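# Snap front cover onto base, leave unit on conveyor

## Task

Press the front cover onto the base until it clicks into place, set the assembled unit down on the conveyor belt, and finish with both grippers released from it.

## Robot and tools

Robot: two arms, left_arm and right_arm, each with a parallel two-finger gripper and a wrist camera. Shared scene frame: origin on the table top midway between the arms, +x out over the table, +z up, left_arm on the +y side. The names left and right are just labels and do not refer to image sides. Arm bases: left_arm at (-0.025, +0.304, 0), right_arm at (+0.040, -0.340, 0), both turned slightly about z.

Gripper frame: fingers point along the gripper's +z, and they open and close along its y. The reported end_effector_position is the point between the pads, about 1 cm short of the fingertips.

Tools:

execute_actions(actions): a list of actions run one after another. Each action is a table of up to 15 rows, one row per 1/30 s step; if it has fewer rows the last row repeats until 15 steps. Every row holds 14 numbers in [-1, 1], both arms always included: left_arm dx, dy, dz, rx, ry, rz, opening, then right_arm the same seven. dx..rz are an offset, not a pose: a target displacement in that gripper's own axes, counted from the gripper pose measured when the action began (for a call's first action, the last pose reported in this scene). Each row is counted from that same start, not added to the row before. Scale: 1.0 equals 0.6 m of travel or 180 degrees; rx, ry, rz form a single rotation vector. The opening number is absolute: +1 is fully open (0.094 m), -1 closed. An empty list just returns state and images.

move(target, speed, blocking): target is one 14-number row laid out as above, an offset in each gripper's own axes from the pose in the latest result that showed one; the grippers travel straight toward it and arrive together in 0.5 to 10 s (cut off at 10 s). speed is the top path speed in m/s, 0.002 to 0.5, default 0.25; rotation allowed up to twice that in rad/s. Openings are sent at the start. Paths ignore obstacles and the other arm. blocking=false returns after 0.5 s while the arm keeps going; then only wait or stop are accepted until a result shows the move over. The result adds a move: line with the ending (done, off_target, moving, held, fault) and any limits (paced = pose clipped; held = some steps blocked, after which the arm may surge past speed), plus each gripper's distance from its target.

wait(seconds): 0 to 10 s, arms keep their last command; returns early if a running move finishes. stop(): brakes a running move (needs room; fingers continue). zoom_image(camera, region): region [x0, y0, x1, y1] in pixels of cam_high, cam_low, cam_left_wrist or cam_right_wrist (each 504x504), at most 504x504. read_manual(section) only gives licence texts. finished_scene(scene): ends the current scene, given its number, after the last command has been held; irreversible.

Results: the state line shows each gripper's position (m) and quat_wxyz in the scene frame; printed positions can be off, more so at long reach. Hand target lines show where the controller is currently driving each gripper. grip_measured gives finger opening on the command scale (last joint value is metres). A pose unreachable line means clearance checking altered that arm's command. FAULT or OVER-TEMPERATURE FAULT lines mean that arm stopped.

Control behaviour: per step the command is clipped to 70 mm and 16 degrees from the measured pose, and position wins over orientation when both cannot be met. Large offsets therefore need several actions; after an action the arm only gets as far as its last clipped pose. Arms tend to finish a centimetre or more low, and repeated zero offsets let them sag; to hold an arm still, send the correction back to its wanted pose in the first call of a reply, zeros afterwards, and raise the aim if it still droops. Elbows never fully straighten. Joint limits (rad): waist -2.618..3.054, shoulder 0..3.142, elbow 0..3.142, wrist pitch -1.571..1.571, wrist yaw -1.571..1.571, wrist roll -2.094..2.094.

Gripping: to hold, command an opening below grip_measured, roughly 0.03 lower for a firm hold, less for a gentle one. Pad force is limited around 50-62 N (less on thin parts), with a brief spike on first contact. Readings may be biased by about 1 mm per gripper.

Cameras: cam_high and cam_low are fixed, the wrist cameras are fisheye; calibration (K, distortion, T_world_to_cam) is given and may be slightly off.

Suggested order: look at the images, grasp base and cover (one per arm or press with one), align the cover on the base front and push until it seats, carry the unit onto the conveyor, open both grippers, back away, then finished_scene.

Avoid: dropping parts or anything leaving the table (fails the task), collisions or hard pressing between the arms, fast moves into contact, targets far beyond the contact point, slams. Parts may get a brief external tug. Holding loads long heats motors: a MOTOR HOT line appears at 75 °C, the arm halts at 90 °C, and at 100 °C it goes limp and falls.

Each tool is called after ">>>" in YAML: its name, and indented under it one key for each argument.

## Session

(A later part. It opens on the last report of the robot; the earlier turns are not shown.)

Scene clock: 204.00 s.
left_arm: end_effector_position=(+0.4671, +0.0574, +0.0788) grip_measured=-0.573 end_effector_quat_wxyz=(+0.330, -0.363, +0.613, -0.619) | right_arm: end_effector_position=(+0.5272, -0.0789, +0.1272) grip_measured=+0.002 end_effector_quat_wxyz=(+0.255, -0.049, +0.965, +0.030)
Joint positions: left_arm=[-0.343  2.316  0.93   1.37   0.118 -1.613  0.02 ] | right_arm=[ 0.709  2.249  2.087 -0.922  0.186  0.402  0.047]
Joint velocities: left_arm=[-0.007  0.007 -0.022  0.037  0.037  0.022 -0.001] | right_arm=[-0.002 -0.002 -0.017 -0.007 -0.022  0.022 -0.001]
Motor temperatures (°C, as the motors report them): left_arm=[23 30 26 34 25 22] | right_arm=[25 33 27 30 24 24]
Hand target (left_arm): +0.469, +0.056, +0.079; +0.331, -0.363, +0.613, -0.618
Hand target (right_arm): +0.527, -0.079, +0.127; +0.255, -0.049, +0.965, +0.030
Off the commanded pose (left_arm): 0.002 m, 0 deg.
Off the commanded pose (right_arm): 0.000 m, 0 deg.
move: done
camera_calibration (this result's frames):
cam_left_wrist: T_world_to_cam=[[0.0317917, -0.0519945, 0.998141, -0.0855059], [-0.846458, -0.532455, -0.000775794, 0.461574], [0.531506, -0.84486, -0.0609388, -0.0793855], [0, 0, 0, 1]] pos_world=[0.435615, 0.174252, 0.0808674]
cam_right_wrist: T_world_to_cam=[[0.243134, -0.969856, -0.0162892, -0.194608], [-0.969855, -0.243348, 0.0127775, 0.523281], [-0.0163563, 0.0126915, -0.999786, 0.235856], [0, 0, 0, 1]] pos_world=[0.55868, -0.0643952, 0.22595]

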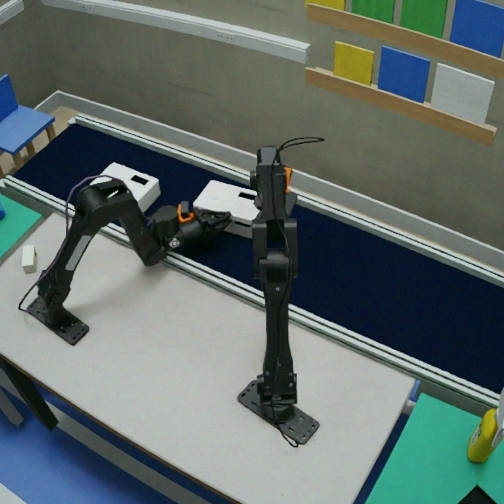

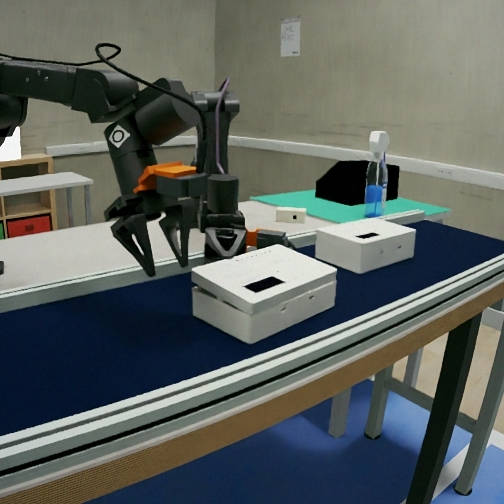

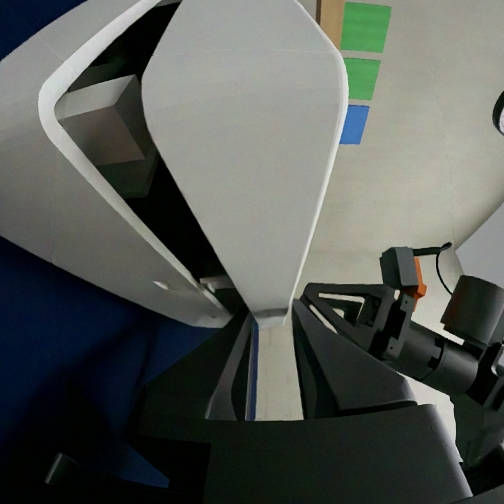

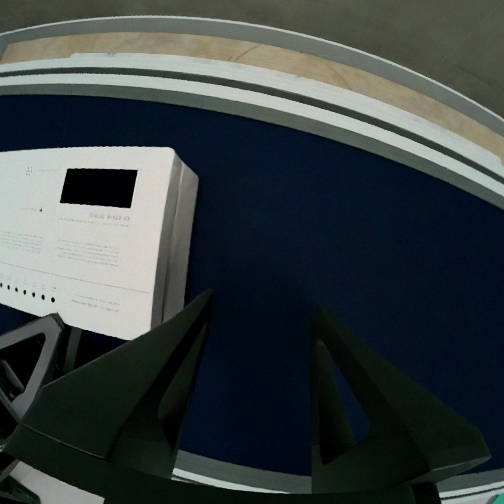

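>>> move:
  target: [0.0,-0.002,0.004,-0.014,0,0.0,-0.64, 0,0,0,0,0,0,0.0]
  speed: 0.02

>>> move:
  target: [0.0,0.0,0.014,-0.003,0,0.0,-0.72, 0,0,0,0,0,0,0.0]
  speed: 0.01

>>> zoom_image:
  camera: "cam_low"
  region: [175,225,355,355]

>>> zoom_image:
  camera: "cam_left_wrist"
  region: [30,0,290,340]

Scene clock: 205.87 s.
left_arm: end_effector_position=(+0.4677, +0.0571, +0.0800) grip_measured=-0.631 end_effector_quat_wxyz=(+0.325, -0.369, +0.620, -0.612) | right_arm: end_effector_position=(+0.5272, -0.0789, +0.1272) grip_measured=+0.002 end_effector_quat_wxyz=(+0.255, -0.049, +0.965, +0.030)
Joint positions: left_arm=[-0.343  2.29   0.93   1.32   0.118 -1.614  0.017] | right_arm=[ 0.709  2.249  2.087 -0.922  0.186  0.402  0.047]
Joint velocities: left_arm=[ 0.007 -0.002  0.007 -0.007 -0.066 -0.022 -0.   ] | right_arm=[ 0.007  0.012  0.017 -0.007  0.037 -0.037  0.   ]
Motor temperatures (°C, as the motors report them): left_arm=[23 30 26 33 25 22] | right_arm=[25 33 27 30 24 24]
Hand target (left_arm): +0.469, +0.056, +0.080; +0.322, -0.371, +0.626, -0.605
Hand target (right_arm): +0.527, -0.079, +0.127; +0.255, -0.049, +0.965, +0.030
Off the commanded pose (left_arm): 0.002 m, 1 deg.
Off the commanded pose (right_arm): 0.000 m, 0 deg.
move: done
camera_calibration (this result's frames):
cam_left_wrist: T_world_to_cam=[[0.053802, -0.0616112, 0.996649, -0.0963521], [-0.84632, -0.532522, 0.0127672, 0.46078], [0.529951, -0.844171, -0.0807936, -0.0775662], [0, 0, 0, 1]] pos_world=[0.436257, 0.17396, 0.0838796]
cam_right_wrist: T_world_to_cam=[[0.243134, -0.969856, -0.0162892, -0.194608], [-0.969855, -0.243348, 0.0127775, 0.523281], [-0.0163563, 0.0126915, -0.999786, 0.235856], [0, 0, 0, 1]] pos_world=[0.55868, -0.0643952, 0.22595]

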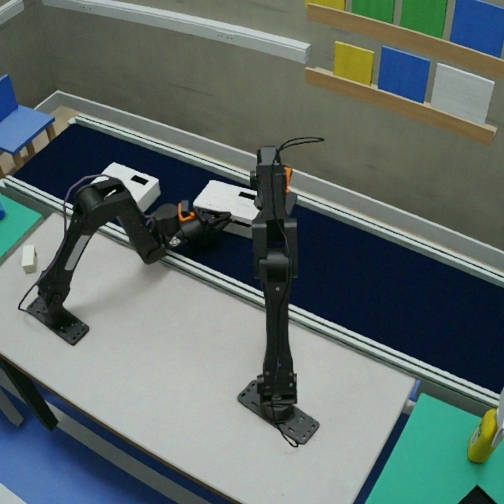

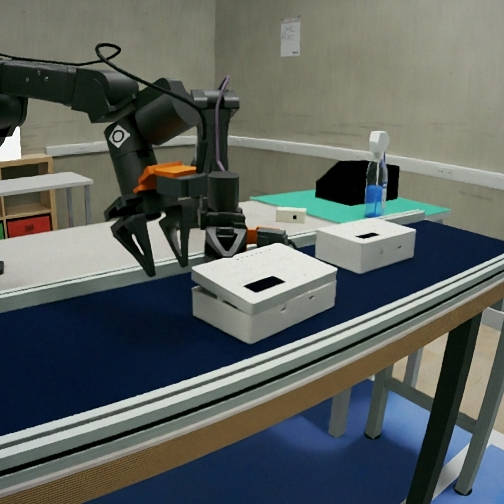

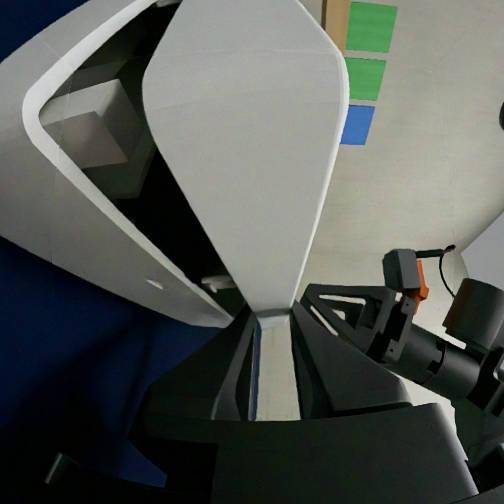

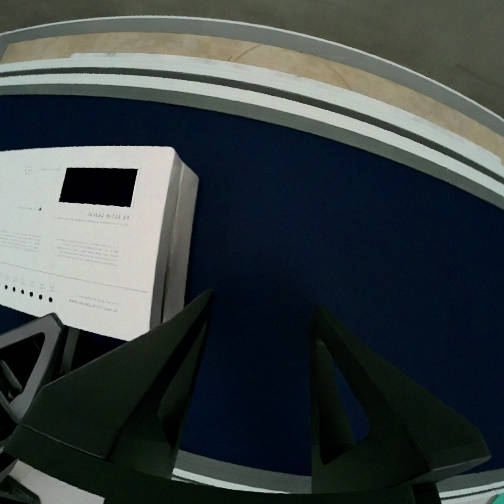

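Scene clock: 206.93 s.
left_arm: end_effector_position=(+0.4705, +0.0558, +0.0818) grip_measured=-0.661 end_effector_quat_wxyz=(+0.324, -0.370, +0.619, -0.613) | right_arm: end_effector_position=(+0.5272, -0.0789, +0.1272) grip_measured=+0.002 end_effector_quat_wxyz=(+0.255, -0.049, +0.965, +0.030)
Joint positions: left_arm=[-0.343  2.29   0.943  1.308  0.118 -1.618  0.016] | right_arm=[ 0.709  2.249  2.087 -0.922  0.186  0.402  0.047]
Joint velocities: left_arm=[ 0.017 -0.002 -0.007 -0.051 -0.007  0.081  0.   ] | right_arm=[ 0.002 -0.012 -0.027  0.007 -0.066 -0.037  0.001]
Motor temperatures (°C, as the motors report them): left_arm=[23 30 26 33 25 22] | right_arm=[25 33 27 30 24 24]
Hand target (left_arm): +0.475, +0.053, +0.080; +0.324, -0.370, +0.623, -0.609
Hand target (right_arm): +0.527, -0.079, +0.127; +0.255, -0.049, +0.965, +0.030
Off the commanded pose (left_arm): 0.006 m, 1 deg.
Off the commanded pose (right_arm): 0.000 m, 0 deg.
move: done
camera_calibration (this result's frames):
cam_left_wrist: T_world_to_cam=[[0.0551397, -0.0572303, 0.996837, -0.0992795], [-0.846204, -0.532612, 0.0162292, 0.462137], [0.529998, -0.844423, -0.0777965, -0.0802702], [0, 0, 0, 1]] pos_world=[0.43908, 0.172676, 0.0852207]
cam_right_wrist: T_world_to_cam=[[0.243134, -0.969856, -0.0162892, -0.194608], [-0.969855, -0.243348, 0.0127775, 0.523281], [-0.0163563, 0.0126915, -0.999786, 0.235856], [0, 0, 0, 1]] pos_world=[0.55868, -0.0643952, 0.22595]

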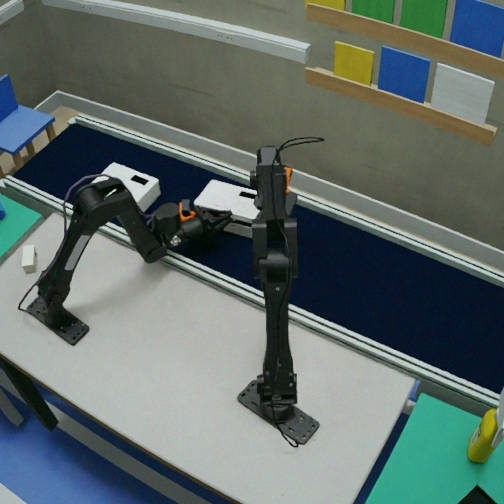

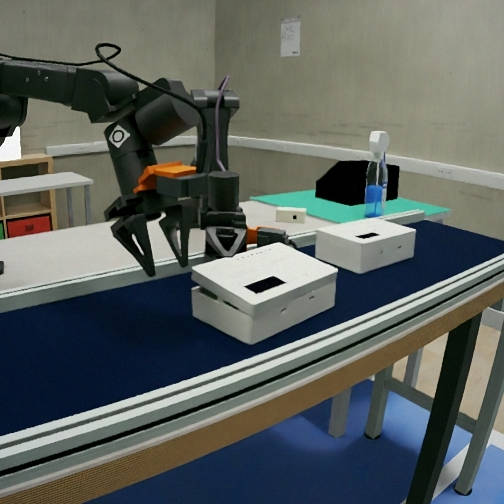

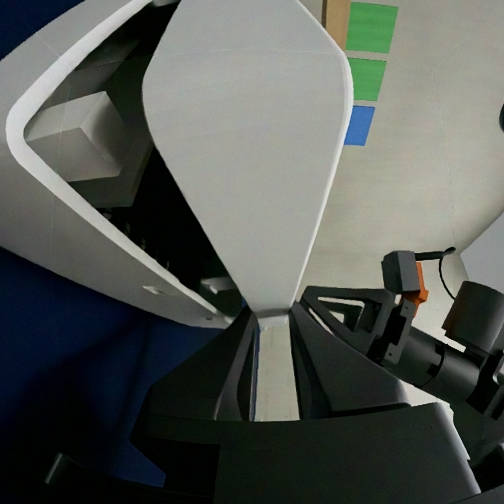

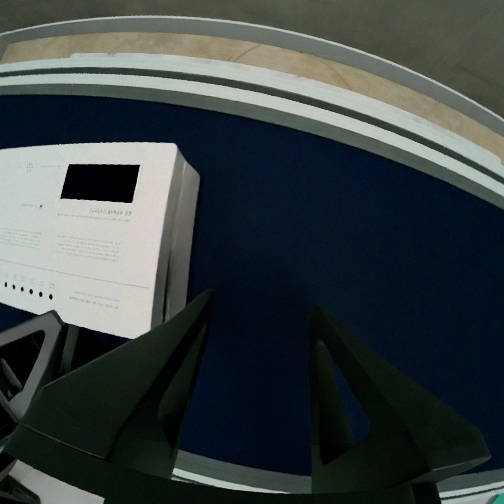

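Region (175, 225, 355, 355) of cam_low's 504x504 image, scaled by 2.800, with more detail than that image has.

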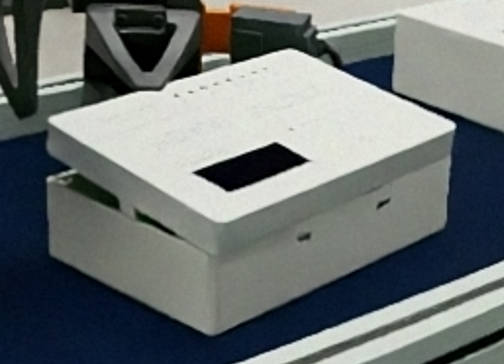

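Region (30, 0, 290, 340) of cam_left_wrist's 504x504 image, scaled by 1.482, with more detail than that image has; it fills the left 385 columns of this view, and the rest is white.

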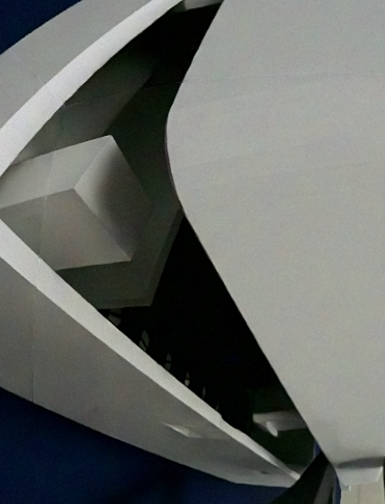

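>>> move:
  target: [0.0,0.0,0.004,0.0,0,0.0,-0.50, 0,0,0,0,0,0,0.0]
  speed: 0.02

>>> zoom_image:
  camera: "cam_low"
  region: [175,225,355,355]

>>> zoom_image:
  camera: "cam_left_wrist"
  region: [30,0,290,340]

Scene clock: 207.87 s.
left_arm: end_effector_position=(+0.4705, +0.0558, +0.0818) grip_measured=-0.503 end_effector_quat_wxyz=(+0.324, -0.370, +0.618, -0.613) | right_arm: end_effector_position=(+0.5272, -0.0789, +0.1272) grip_measured=+0.002 end_effector_quat_wxyz=(+0.255, -0.049, +0.965, +0.030)
Joint positions: left_arm=[-0.343  2.29   0.943  1.308  0.118 -1.62   0.023] | right_arm=[ 0.709  2.249  2.087 -0.922  0.186  0.402  0.047]
Joint velocities: left_arm=[ 0.002 -0.002 -0.012  0.022 -0.051 -0.007 -0.   ] | right_arm=[-0.007  0.012  0.012 -0.037 -0.007 -0.037 -0.   ]
Motor temperatures (°C, as the motors report them): left_arm=[23 30 26 33 25 22] | right_arm=[25 33 27 30 24 24]
Hand target (left_arm): +0.473, +0.055, +0.082; +0.324, -0.370, +0.619, -0.613
Hand target (right_arm): +0.527, -0.079, +0.127; +0.255, -0.049, +0.965, +0.030
Off the commanded pose (left_arm): 0.002 m, 0 deg.
Off the commanded pose (right_arm): 0.000 m, 0 deg.
move: done
camera_calibration (this result's frames):
cam_left_wrist: T_world_to_cam=[[0.0559314, -0.0559275, 0.996867, -0.0997273], [-0.846159, -0.53264, 0.0175928, 0.462006], [0.529987, -0.844492, -0.0771148, -0.0803169], [0, 0, 0, 1]] pos_world=[0.439075, 0.172678, 0.0850932]
cam_right_wrist: T_world_to_cam=[[0.243134, -0.969856, -0.0162892, -0.194608], [-0.969855, -0.243348, 0.0127775, 0.523281], [-0.0163563, 0.0126915, -0.999786, 0.235856], [0, 0, 0, 1]] pos_world=[0.55868, -0.0643952, 0.22595]

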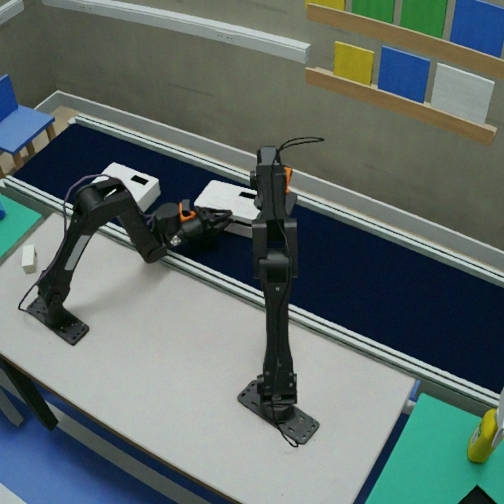

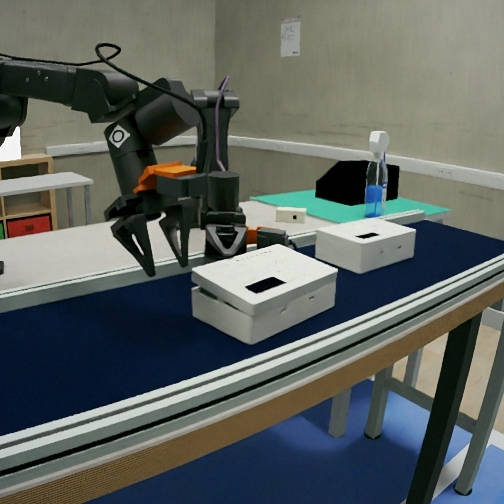

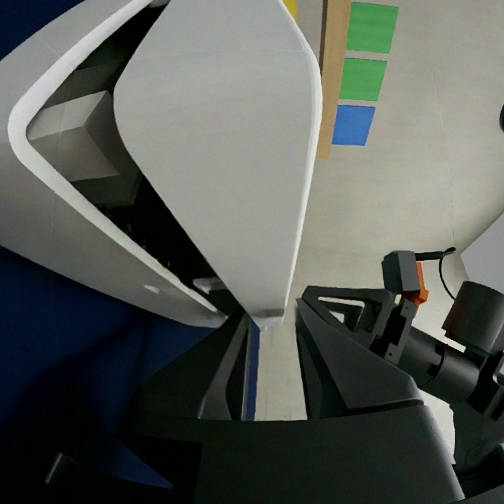

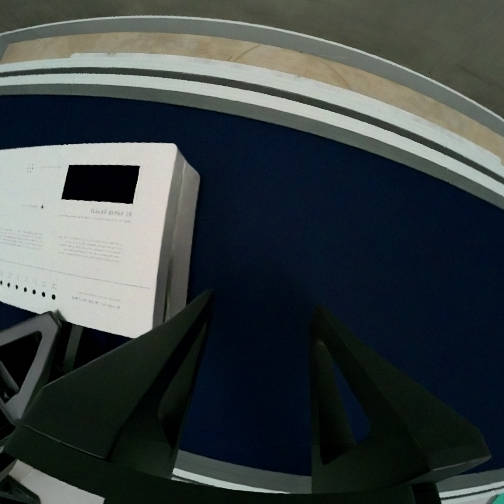

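Region (175, 225, 355, 355) of cam_low's 504x504 image, scaled by 2.800, with more detail than that image has.

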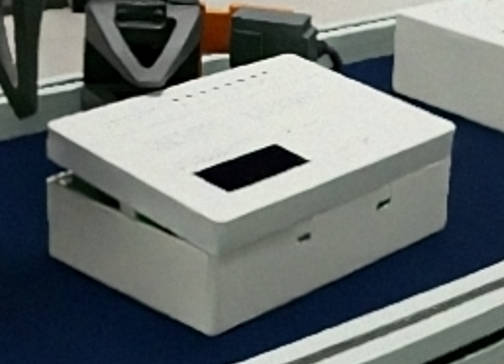

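Region (30, 0, 290, 340) of cam_left_wrist's 504x504 image, scaled by 1.482, with more detail than that image has; it fills the left 385 columns of this view, and the rest is white.

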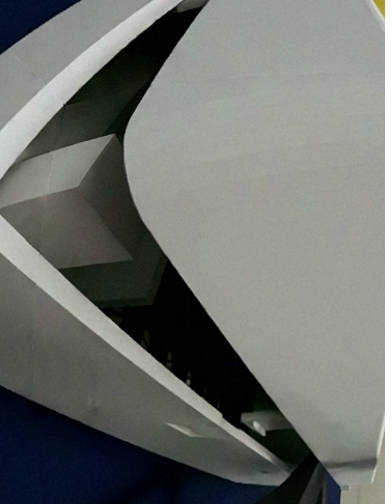

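Open further to lower more.

>>> move:
  target: [0.0,0.0,0.004,0.0,0,0.0,-0.40, 0,0,0,0,0,0,0.0]
  speed: 0.02

>>> zoom_image:
  camera: "cam_low"
  region: [175,225,355,355]

>>> zoom_image:
  camera: "cam_left_wrist"
  region: [30,0,290,340]

Scene clock: 208.73 s.
left_arm: end_effector_position=(+0.4705, +0.0558, +0.0818) grip_measured=-0.403 end_effector_quat_wxyz=(+0.323, -0.371, +0.618, -0.613) | right_arm: end_effector_position=(+0.5272, -0.0789, +0.1272) grip_measured=+0.002 end_effector_quat_wxyz=(+0.255, -0.049, +0.965, +0.030)
Joint positions: left_arm=[-0.343  2.29   0.943  1.308  0.118 -1.621  0.028] | right_arm=[ 0.709  2.249  2.087 -0.922  0.186  0.402  0.047]
Joint velocities: left_arm=[-0.007 -0.002  0.007  0.037 -0.037 -0.007 -0.   ] | right_arm=[-0.012 -0.002 -0.007  0.051  0.022 -0.051 -0.001]
Motor temperatures (°C, as the motors report them): left_arm=[23 30 26 33 25 22] | right_arm=[25 33 27 30 24 24]
Hand target (left_arm): +0.473, +0.055, +0.082; +0.324, -0.370, +0.618, -0.613
Hand target (right_arm): +0.527, -0.079, +0.127; +0.255, -0.049, +0.965, +0.030
Off the commanded pose (left_arm): 0.002 m, 0 deg.
Off the commanded pose (right_arm): 0.000 m, 0 deg.
move: done
camera_calibration (this result's frames):
cam_left_wrist: T_world_to_cam=[[0.0567231, -0.0546246, 0.996895, -0.100175], [-0.846113, -0.532667, 0.0189563, 0.461874], [0.529977, -0.844561, -0.076433, -0.0803639], [0, 0, 0, 1]] pos_world=[0.439071, 0.172681, 0.0849658]
cam_right_wrist: T_world_to_cam=[[0.243134, -0.969856, -0.0162892, -0.194608], [-0.969855, -0.243348, 0.0127775, 0.523281], [-0.0163563, 0.0126915, -0.999786, 0.235856], [0, 0, 0, 1]] pos_world=[0.55868, -0.0643952, 0.22595]

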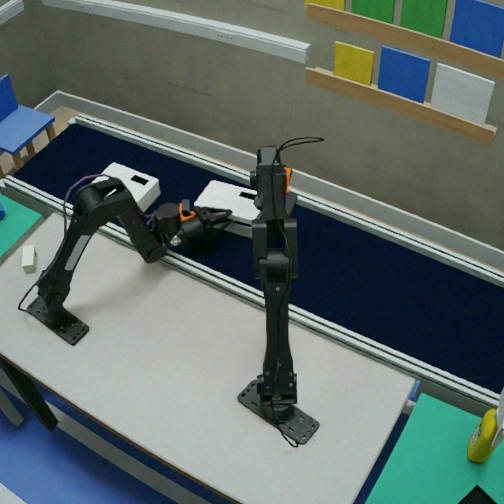

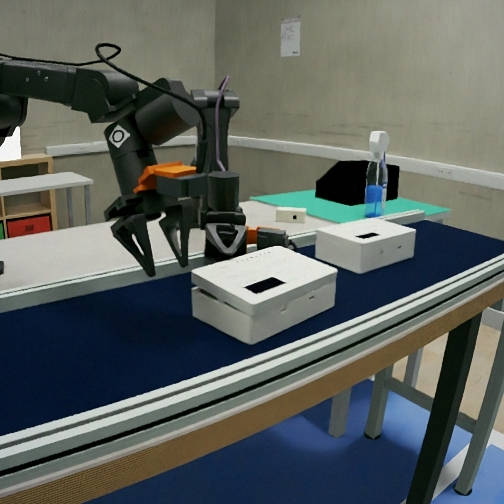

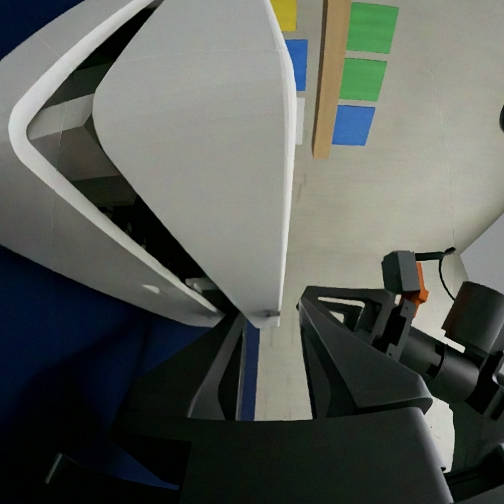

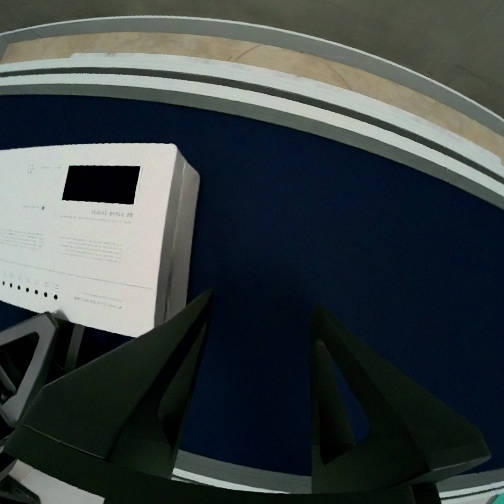

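Region (175, 225, 355, 355) of cam_low's 504x504 image, scaled by 2.800, with more detail than that image has.

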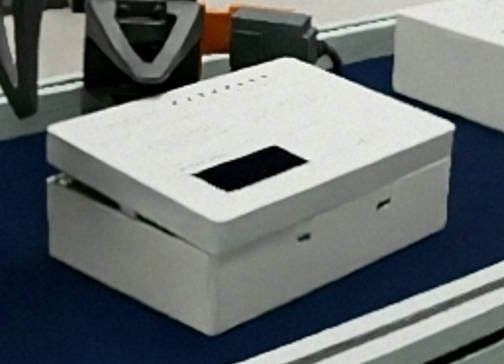

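Region (30, 0, 290, 340) of cam_left_wrist's 504x504 image, scaled by 1.482, with more detail than that image has; it fills the left 385 columns of this view, and the rest is white.

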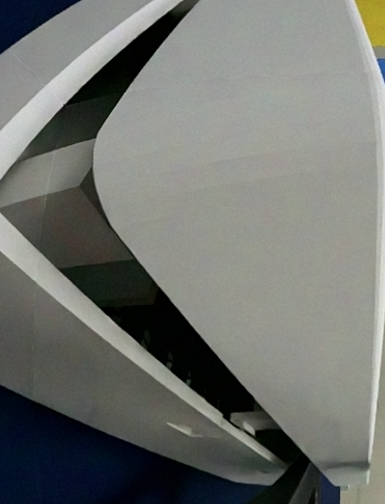

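>>> move:
  target: [0.0,0.0,0.004,0.0,0,0.0,-0.30, 0,0,0,0,0,0,0.0]
  speed: 0.02

>>> zoom_image:
  camera: "cam_low"
  region: [175,225,355,355]

>>> zoom_image:
  camera: "cam_left_wrist"
  region: [30,0,290,340]

Scene clock: 209.60 s.
left_arm: end_effector_position=(+0.4705, +0.0558, +0.0818) grip_measured=-0.303 end_effector_quat_wxyz=(+0.323, -0.371, +0.618, -0.613) | right_arm: end_effector_position=(+0.5272, -0.0789, +0.1272) grip_measured=+0.002 end_effector_quat_wxyz=(+0.255, -0.049, +0.965, +0.030)
Joint positions: left_arm=[-0.343  2.29   0.943  1.308  0.118 -1.623  0.033] | right_arm=[ 0.709  2.249  2.087 -0.922  0.186  0.402  0.047]
Joint velocities: left_arm=[ 0.007 -0.002  0.002  0.037 -0.007 -0.051 -0.001] | right_arm=[ 0.007 -0.012 -0.017 -0.022  0.022  0.051 -0.001]
Motor temperatures (°C, as the motors report them): left_arm=[23 30 26 33 25 22] | right_arm=[25 33 27 30 24 24]
Hand target (left_arm): +0.473, +0.055, +0.082; +0.323, -0.371, +0.618, -0.613
Hand target (right_arm): +0.527, -0.079, +0.127; +0.255, -0.049, +0.965, +0.030
Off the commanded pose (left_arm): 0.002 m, 0 deg.
Off the commanded pose (right_arm): 0.000 m, 0 deg.
move: done
camera_calibration (this result's frames):
cam_left_wrist: T_world_to_cam=[[0.0575147, -0.0533216, 0.99692, -0.100622], [-0.846066, -0.532691, 0.0203199, 0.461742], [0.529967, -0.844628, -0.0757512, -0.0804113], [0, 0, 0, 1]] pos_world=[0.439066, 0.172683, 0.0848383]
cam_right_wrist: T_world_to_cam=[[0.243134, -0.969856, -0.0162892, -0.194608], [-0.969855, -0.243348, 0.0127775, 0.523281], [-0.0163563, 0.0126915, -0.999786, 0.235856], [0, 0, 0, 1]] pos_world=[0.55868, -0.0643952, 0.22595]

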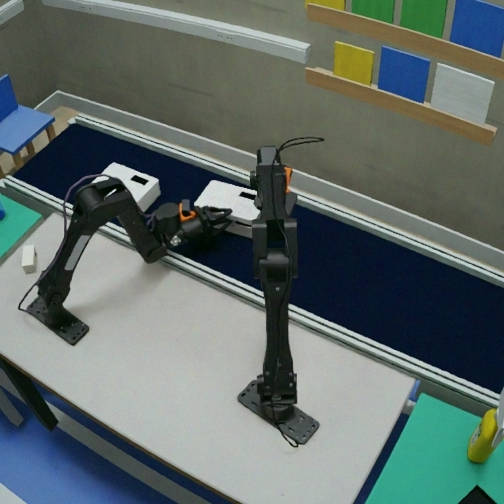

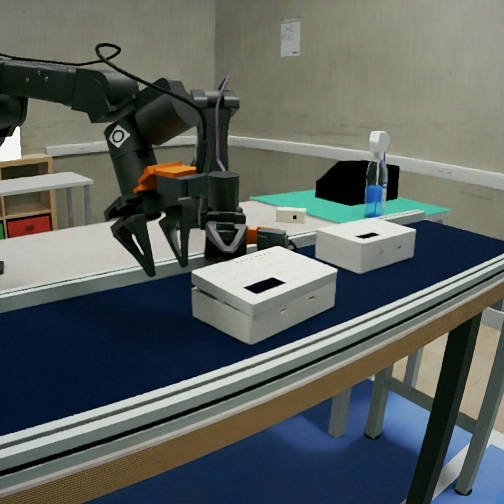

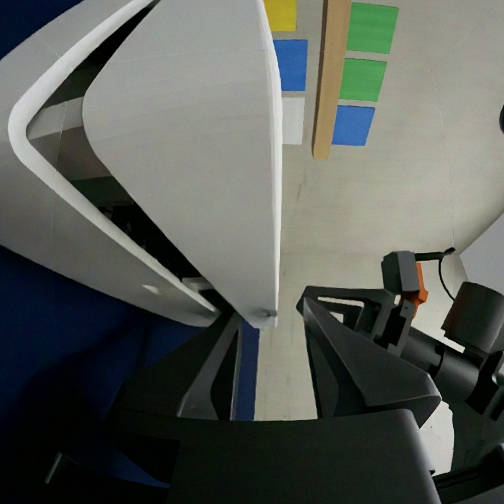

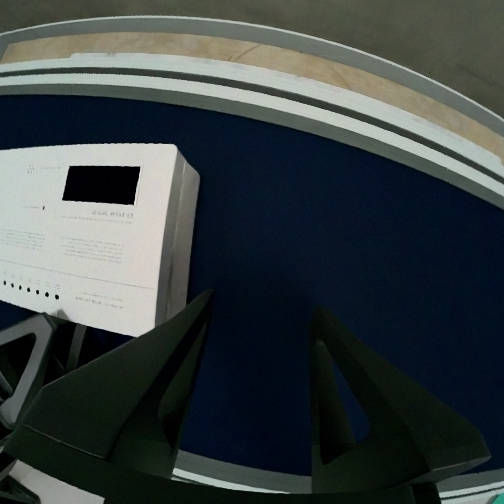

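Region (175, 225, 355, 355) of cam_low's 504x504 image, scaled by 2.800, with more detail than that image has.

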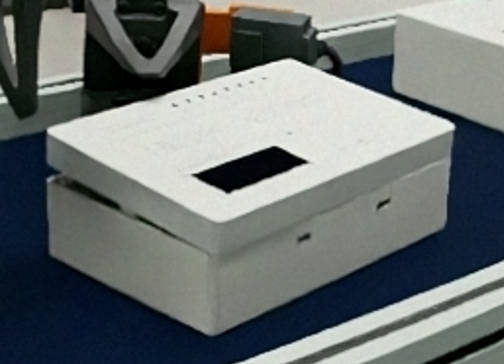

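Region (30, 0, 290, 340) of cam_left_wrist's 504x504 image, scaled by 1.482, with more detail than that image has; it fills the left 385 columns of this view, and the rest is white.

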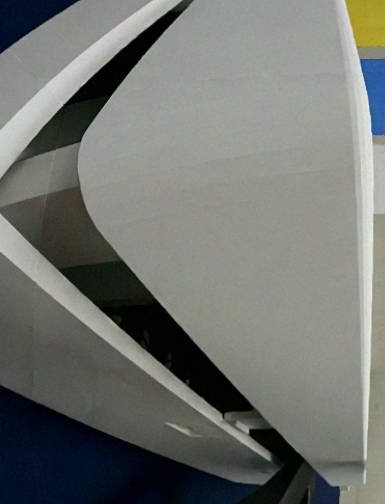

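>>> move:
  target: [0.0,-0.012,-0.06,0.0,0,0.0,-0.30, 0,0,0,0,0,0,0.0]
  speed: 0.04

>>> zoom_image:
  camera: "cam_left_wrist"
  region: [30,0,290,340]

Scene clock: 210.97 s.
left_arm: end_effector_position=(+0.4415, +0.0691, +0.0855) grip_measured=-0.303 end_effector_quat_wxyz=(+0.320, -0.374, +0.621, -0.610) | right_arm: end_effector_position=(+0.5272, -0.0789, +0.1272) grip_measured=+0.002 end_effector_quat_wxyz=(+0.255, -0.049, +0.965, +0.030)
Joint positions: left_arm=[-0.343  2.21   0.797  1.363  0.118 -1.624  0.033] | right_arm=[ 0.709  2.249  2.087 -0.922  0.186  0.402  0.047]
Joint velocities: left_arm=[-0.002 -0.017 -0.022 -0.007 -0.022  0.022 -0.   ] | right_arm=[ 0.012  0.002 -0.022  0.051  0.022  0.051 -0.001]
Motor temperatures (°C, as the motors report them): left_arm=[23 30 26 34 25 22] | right_arm=[25 34 27 30 24 24]
Hand target (left_arm): +0.440, +0.074, +0.091; +0.323, -0.371, +0.618, -0.613
Hand target (right_arm): +0.527, -0.079, +0.127; +0.255, -0.049, +0.965, +0.030
Off the commanded pose (left_arm): 0.008 m, 1 deg.
Off the commanded pose (right_arm): 0.000 m, 0 deg.
move: done
camera_calibration (this result's frames):
cam_left_wrist: T_world_to_cam=[[0.0681396, -0.0569167, 0.996051, -0.106232], [-0.845784, -0.53282, 0.0274132, 0.443457], [0.529156, -0.844312, -0.0844454, -0.0525307], [0, 0, 0, 1]] pos_world=[0.410104, 0.185884, 0.0892199]
cam_right_wrist: T_world_to_cam=[[0.243134, -0.969856, -0.0162892, -0.194608], [-0.969855, -0.243348, 0.0127775, 0.523281], [-0.0163563, 0.0126915, -0.999786, 0.235856], [0, 0, 0, 1]] pos_world=[0.55868, -0.0643952, 0.22595]

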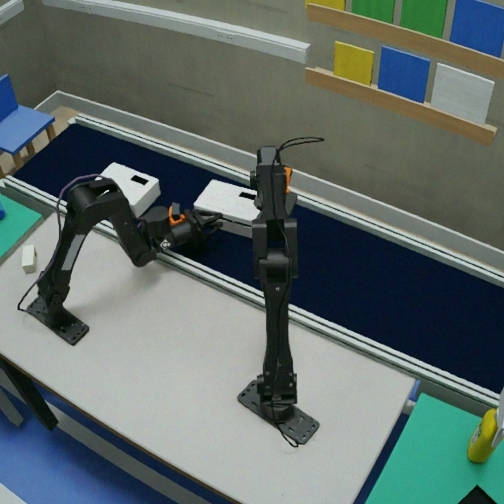

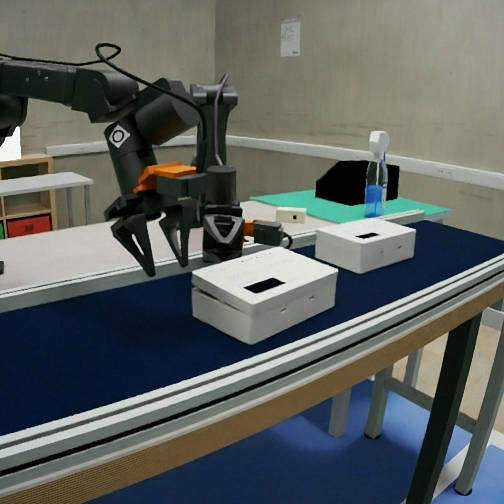

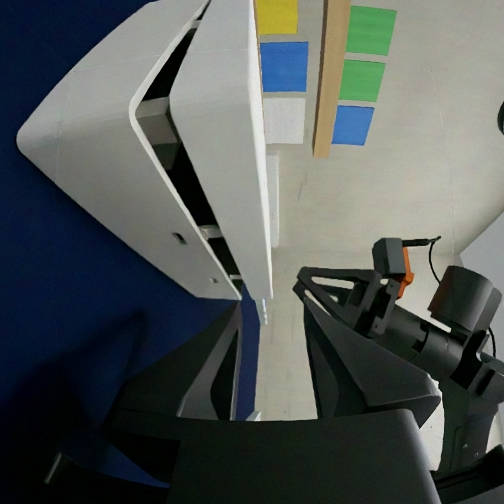

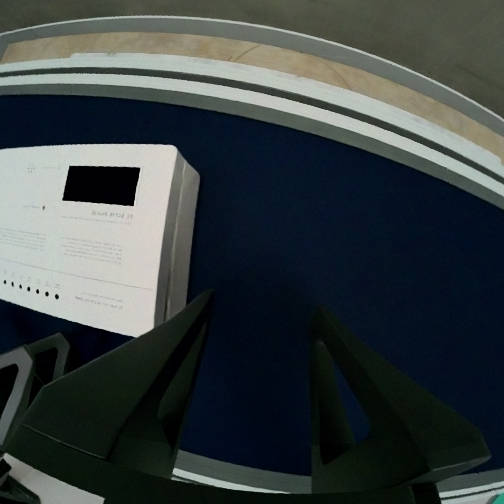

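Region (30, 0, 290, 340) of cam_left_wrist's 504x504 image, scaled by 1.482, with more detail than that image has; it fills the left 385 columns of this view, and the rest is white.

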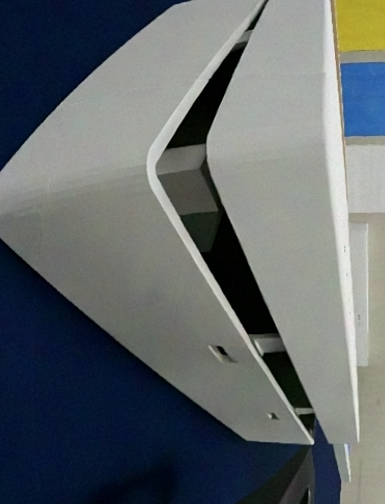

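>>> move:
  target: [0.0,-0.06,0.0,-0.06,0,0.0,-1, 0,0,0,0,0,0,0.0]
  speed: 0.08

>>> move:
  target: [-0.02,-0.035,0.075,0.0,0,0.0,-1, 0,0,0,0,0,0,0.0]
  speed: 0.08

Scene clock: 213.37 s.
left_arm: end_effector_position=(+0.4408, +0.0687, +0.1118) grip_measured=-0.997 end_effector_quat_wxyz=(+0.278, -0.412, +0.673, -0.548) | right_arm: end_effector_position=(+0.5272, -0.0789, +0.1272) grip_measured=+0.002 end_effector_quat_wxyz=(+0.255, -0.049, +0.965, +0.030)
Joint positions: left_arm=[-0.343  1.949  0.849  0.85   0.121 -1.619  0.   ] | right_arm=[ 0.709  2.249  2.087 -0.922  0.186  0.402  0.047]
Joint velocities: left_arm=[-0.007 -0.007 -0.012  0.051  0.022  0.022 -0.002] | right_arm=[ 0.022 -0.017 -0.007  0.051 -0.022 -0.007 -0.   ]
Motor temperatures (°C, as the motors report them): left_arm=[23 30 26 33 25 22] | right_arm=[25 34 27 30 24 24]
Hand target (left_arm): +0.445, +0.069, +0.122; +0.283, -0.403, +0.674, -0.550
Hand target (right_arm): +0.527, -0.079, +0.127; +0.255, -0.049, +0.965, +0.030
Off the commanded pose (left_arm): 0.010 m, 1 deg.
Off the commanded pose (right_arm): 0.000 m, 0 deg.
move: done
camera_calibration (this result's frames):
cam_left_wrist: T_world_to_cam=[[0.243694, -0.142074, 0.95939, -0.199852], [-0.833789, -0.535967, 0.13242, 0.425074], [0.495388, -0.832198, -0.249072, -0.0177872], [0, 0, 0, 1]] pos_world=[0.411936, 0.184629, 0.131018]
cam_right_wrist: T_world_to_cam=[[0.243134, -0.969856, -0.0162892, -0.194608], [-0.969855, -0.243348, 0.0127775, 0.523281], [-0.0163563, 0.0126915, -0.999786, 0.235856], [0, 0, 0, 1]] pos_world=[0.55868, -0.0643952, 0.22595]

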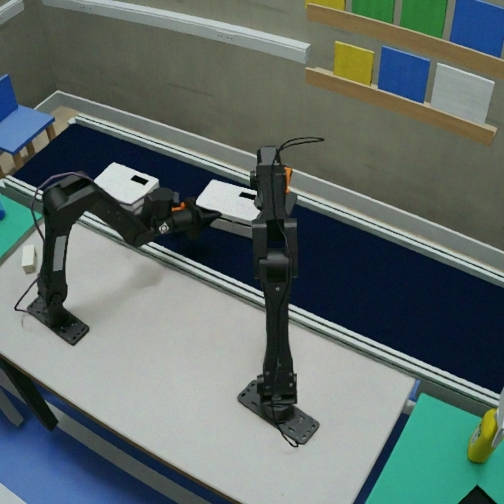

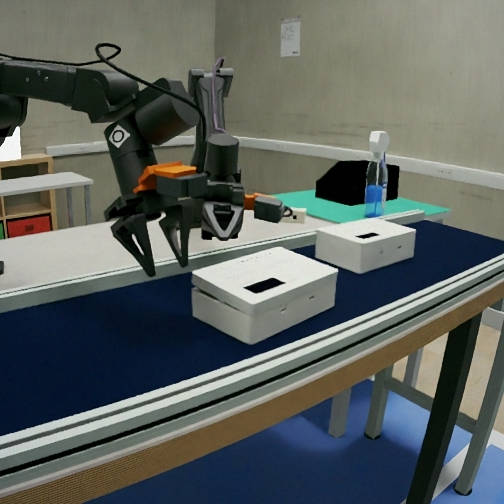

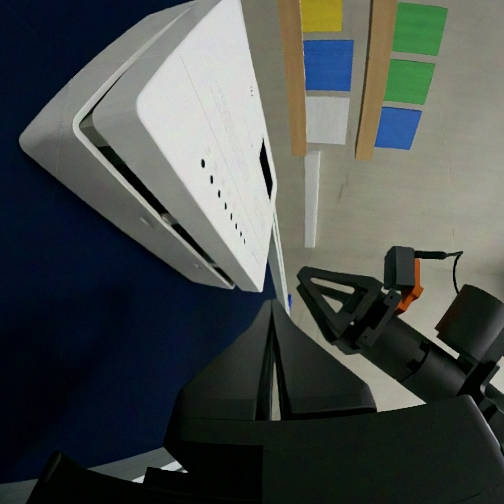

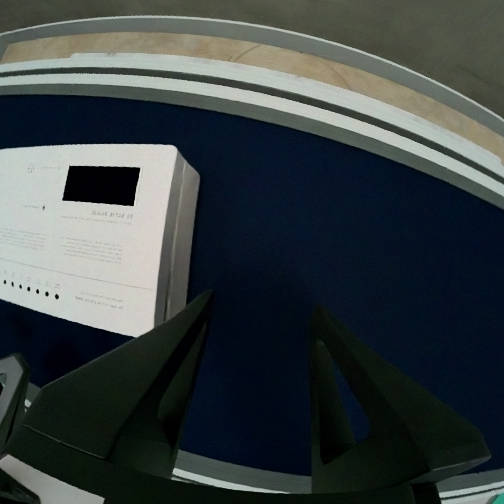

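Scene clock: 214.50 s.
left_arm: end_effector_position=(+0.4845, +0.0540, +0.1224) grip_measured=-0.997 end_effector_quat_wxyz=(+0.281, -0.411, +0.669, -0.552) | right_arm: end_effector_position=(+0.5272, -0.0789, +0.1272) grip_measured=+0.002 end_effector_quat_wxyz=(+0.255, -0.049, +0.965, +0.030)
Joint positions: left_arm=[-0.332  2.055  1.063  0.756  0.129 -1.62   0.   ] | right_arm=[ 0.709  2.249  2.087 -0.922  0.186  0.402  0.047]
Joint velocities: left_arm=[ 0.002  0.002 -0.022 -0.022  0.007  0.066  0.   ] | right_arm=[-0.012  0.002 -0.007 -0.007 -0.007  0.007 -0.   ]
Motor temperatures (°C, as the motors report them): left_arm=[23 30 26 33 25 22] | right_arm=[25 34 27 30 24 24]
Hand target (left_arm): +0.489, +0.055, +0.120; +0.278, -0.412, +0.673, -0.548
Hand target (right_arm): +0.527, -0.079, +0.127; +0.255, -0.049, +0.965, +0.030
Off the commanded pose (left_arm): 0.005 m, 1 deg.
Off the commanded pose (right_arm): 0.000 m, 0 deg.
move: done
camera_calibration (this result's frames):
cam_left_wrist: T_world_to_cam=[[0.232705, -0.133791, 0.963301, -0.218378], [-0.833332, -0.538086, 0.126575, 0.452904], [0.501404, -0.832204, -0.236708, -0.0535019], [0, 0, 0, 1]] pos_world=[0.455063, 0.16996, 0.140373]
cam_right_wrist: T_world_to_cam=[[0.243134, -0.969856, -0.0162892, -0.194608], [-0.969855, -0.243348, 0.0127775, 0.523281], [-0.0163563, 0.0126915, -0.999786, 0.235856], [0, 0, 0, 1]] pos_world=[0.55868, -0.0643952, 0.22595]

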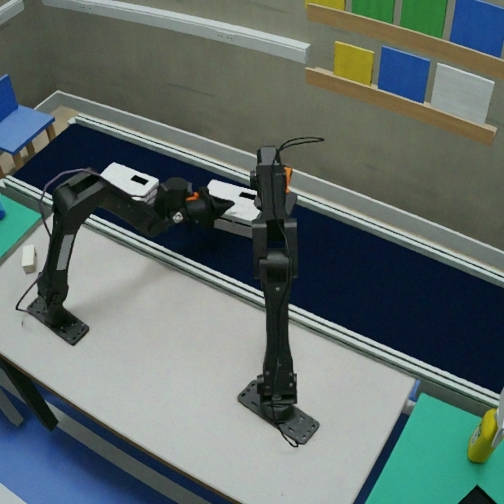

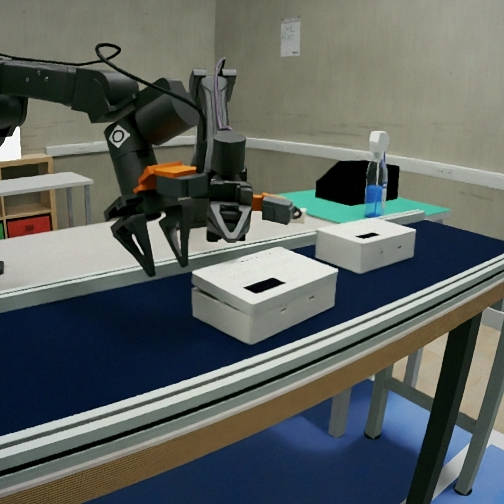

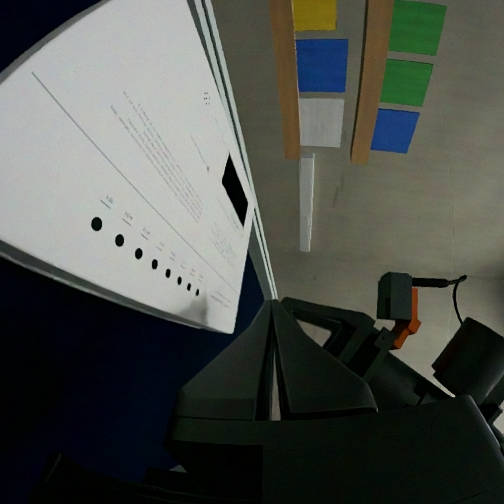

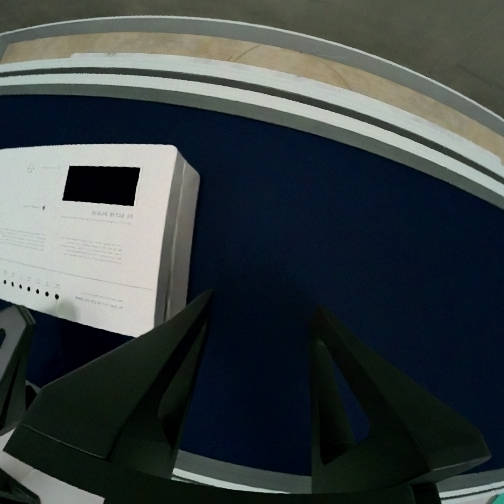

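>>> move:
  target: [0,0.065,0.032,0.0,0,0.0,-1, 0,0,0,0,0,0,0.0]
  speed: 0.03

>>> zoom_image:
  camera: "cam_low"
  region: [175,225,355,355]

Scene clock: 216.37 s.
left_arm: end_effector_position=(+0.4904, +0.0513, +0.0898) grip_measured=-0.997 end_effector_quat_wxyz=(+0.285, -0.407, +0.663, -0.560) | right_arm: end_effector_position=(+0.5272, -0.0789, +0.1272) grip_measured=+0.002 end_effector_quat_wxyz=(+0.255, -0.049, +0.965, +0.030)
Joint positions: left_arm=[-0.332  2.177  1.063  0.9    0.129 -1.623  0.   ] | right_arm=[ 0.709  2.249  2.087 -0.922  0.186  0.402  0.047]
Joint velocities: left_arm=[-0.007  0.012 -0.002 -0.022  0.007 -0.007 -0.   ] | right_arm=[-0.007 -0.007  0.017  0.051  0.022  0.007 -0.   ]
Motor temperatures (°C, as the motors report them): left_arm=[23 30 26 34 25 22] | right_arm=[25 34 27 30 24 24]
Hand target (left_arm): +0.490, +0.047, +0.080; +0.281, -0.411, +0.669, -0.552
Hand target (right_arm): +0.527, -0.079, +0.127; +0.255, -0.049, +0.965, +0.030
Off the commanded pose (left_arm): 0.011 m, 1 deg.
Off the commanded pose (right_arm): 0.000 m, 0 deg.
move: off_target (left_arm)
camera_calibration (this result's frames):
cam_left_wrist: T_world_to_cam=[[0.215071, -0.122687, 0.968861, -0.181087], [-0.835401, -0.536945, 0.117452, 0.462233], [0.505815, -0.834649, -0.217974, -0.0700699], [0, 0, 0, 1]] pos_world=[0.460539, 0.167493, 0.105884]
cam_right_wrist: T_world_to_cam=[[0.243134, -0.969856, -0.0162892, -0.194608], [-0.969855, -0.243348, 0.0127775, 0.523281], [-0.0163563, 0.0126915, -0.999786, 0.235856], [0, 0, 0, 1]] pos_world=[0.55868, -0.0643952, 0.22595]

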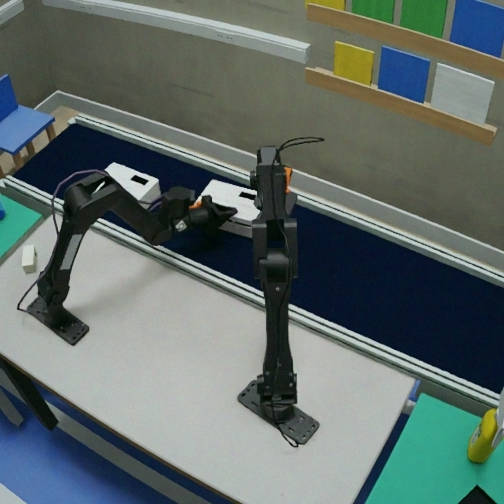

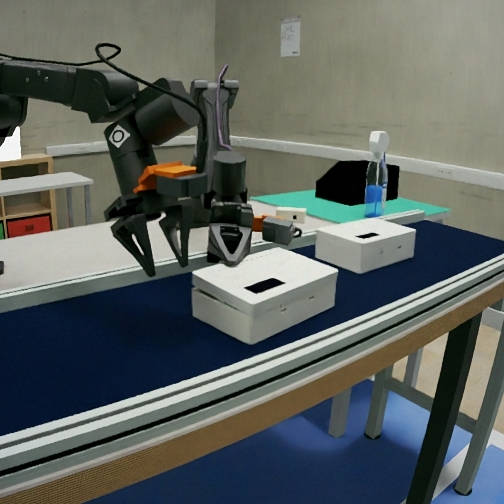

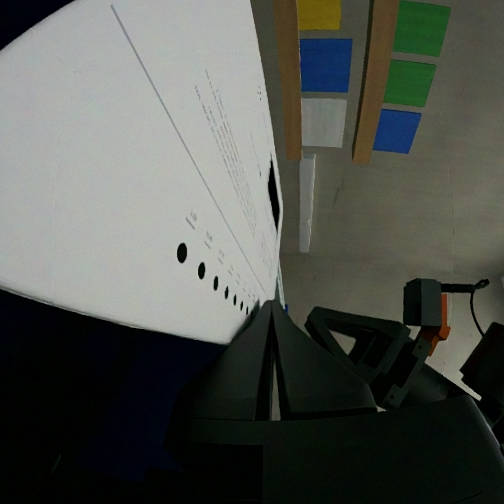

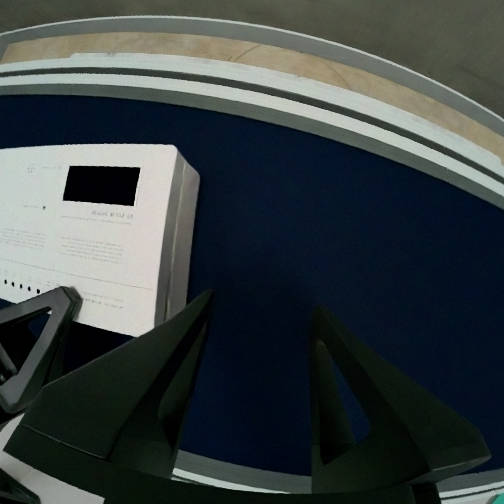

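Region (175, 225, 355, 355) of cam_low's 504x504 image, scaled by 2.800, with more detail than that image has.

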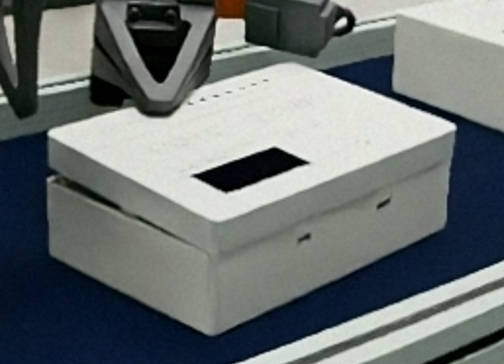

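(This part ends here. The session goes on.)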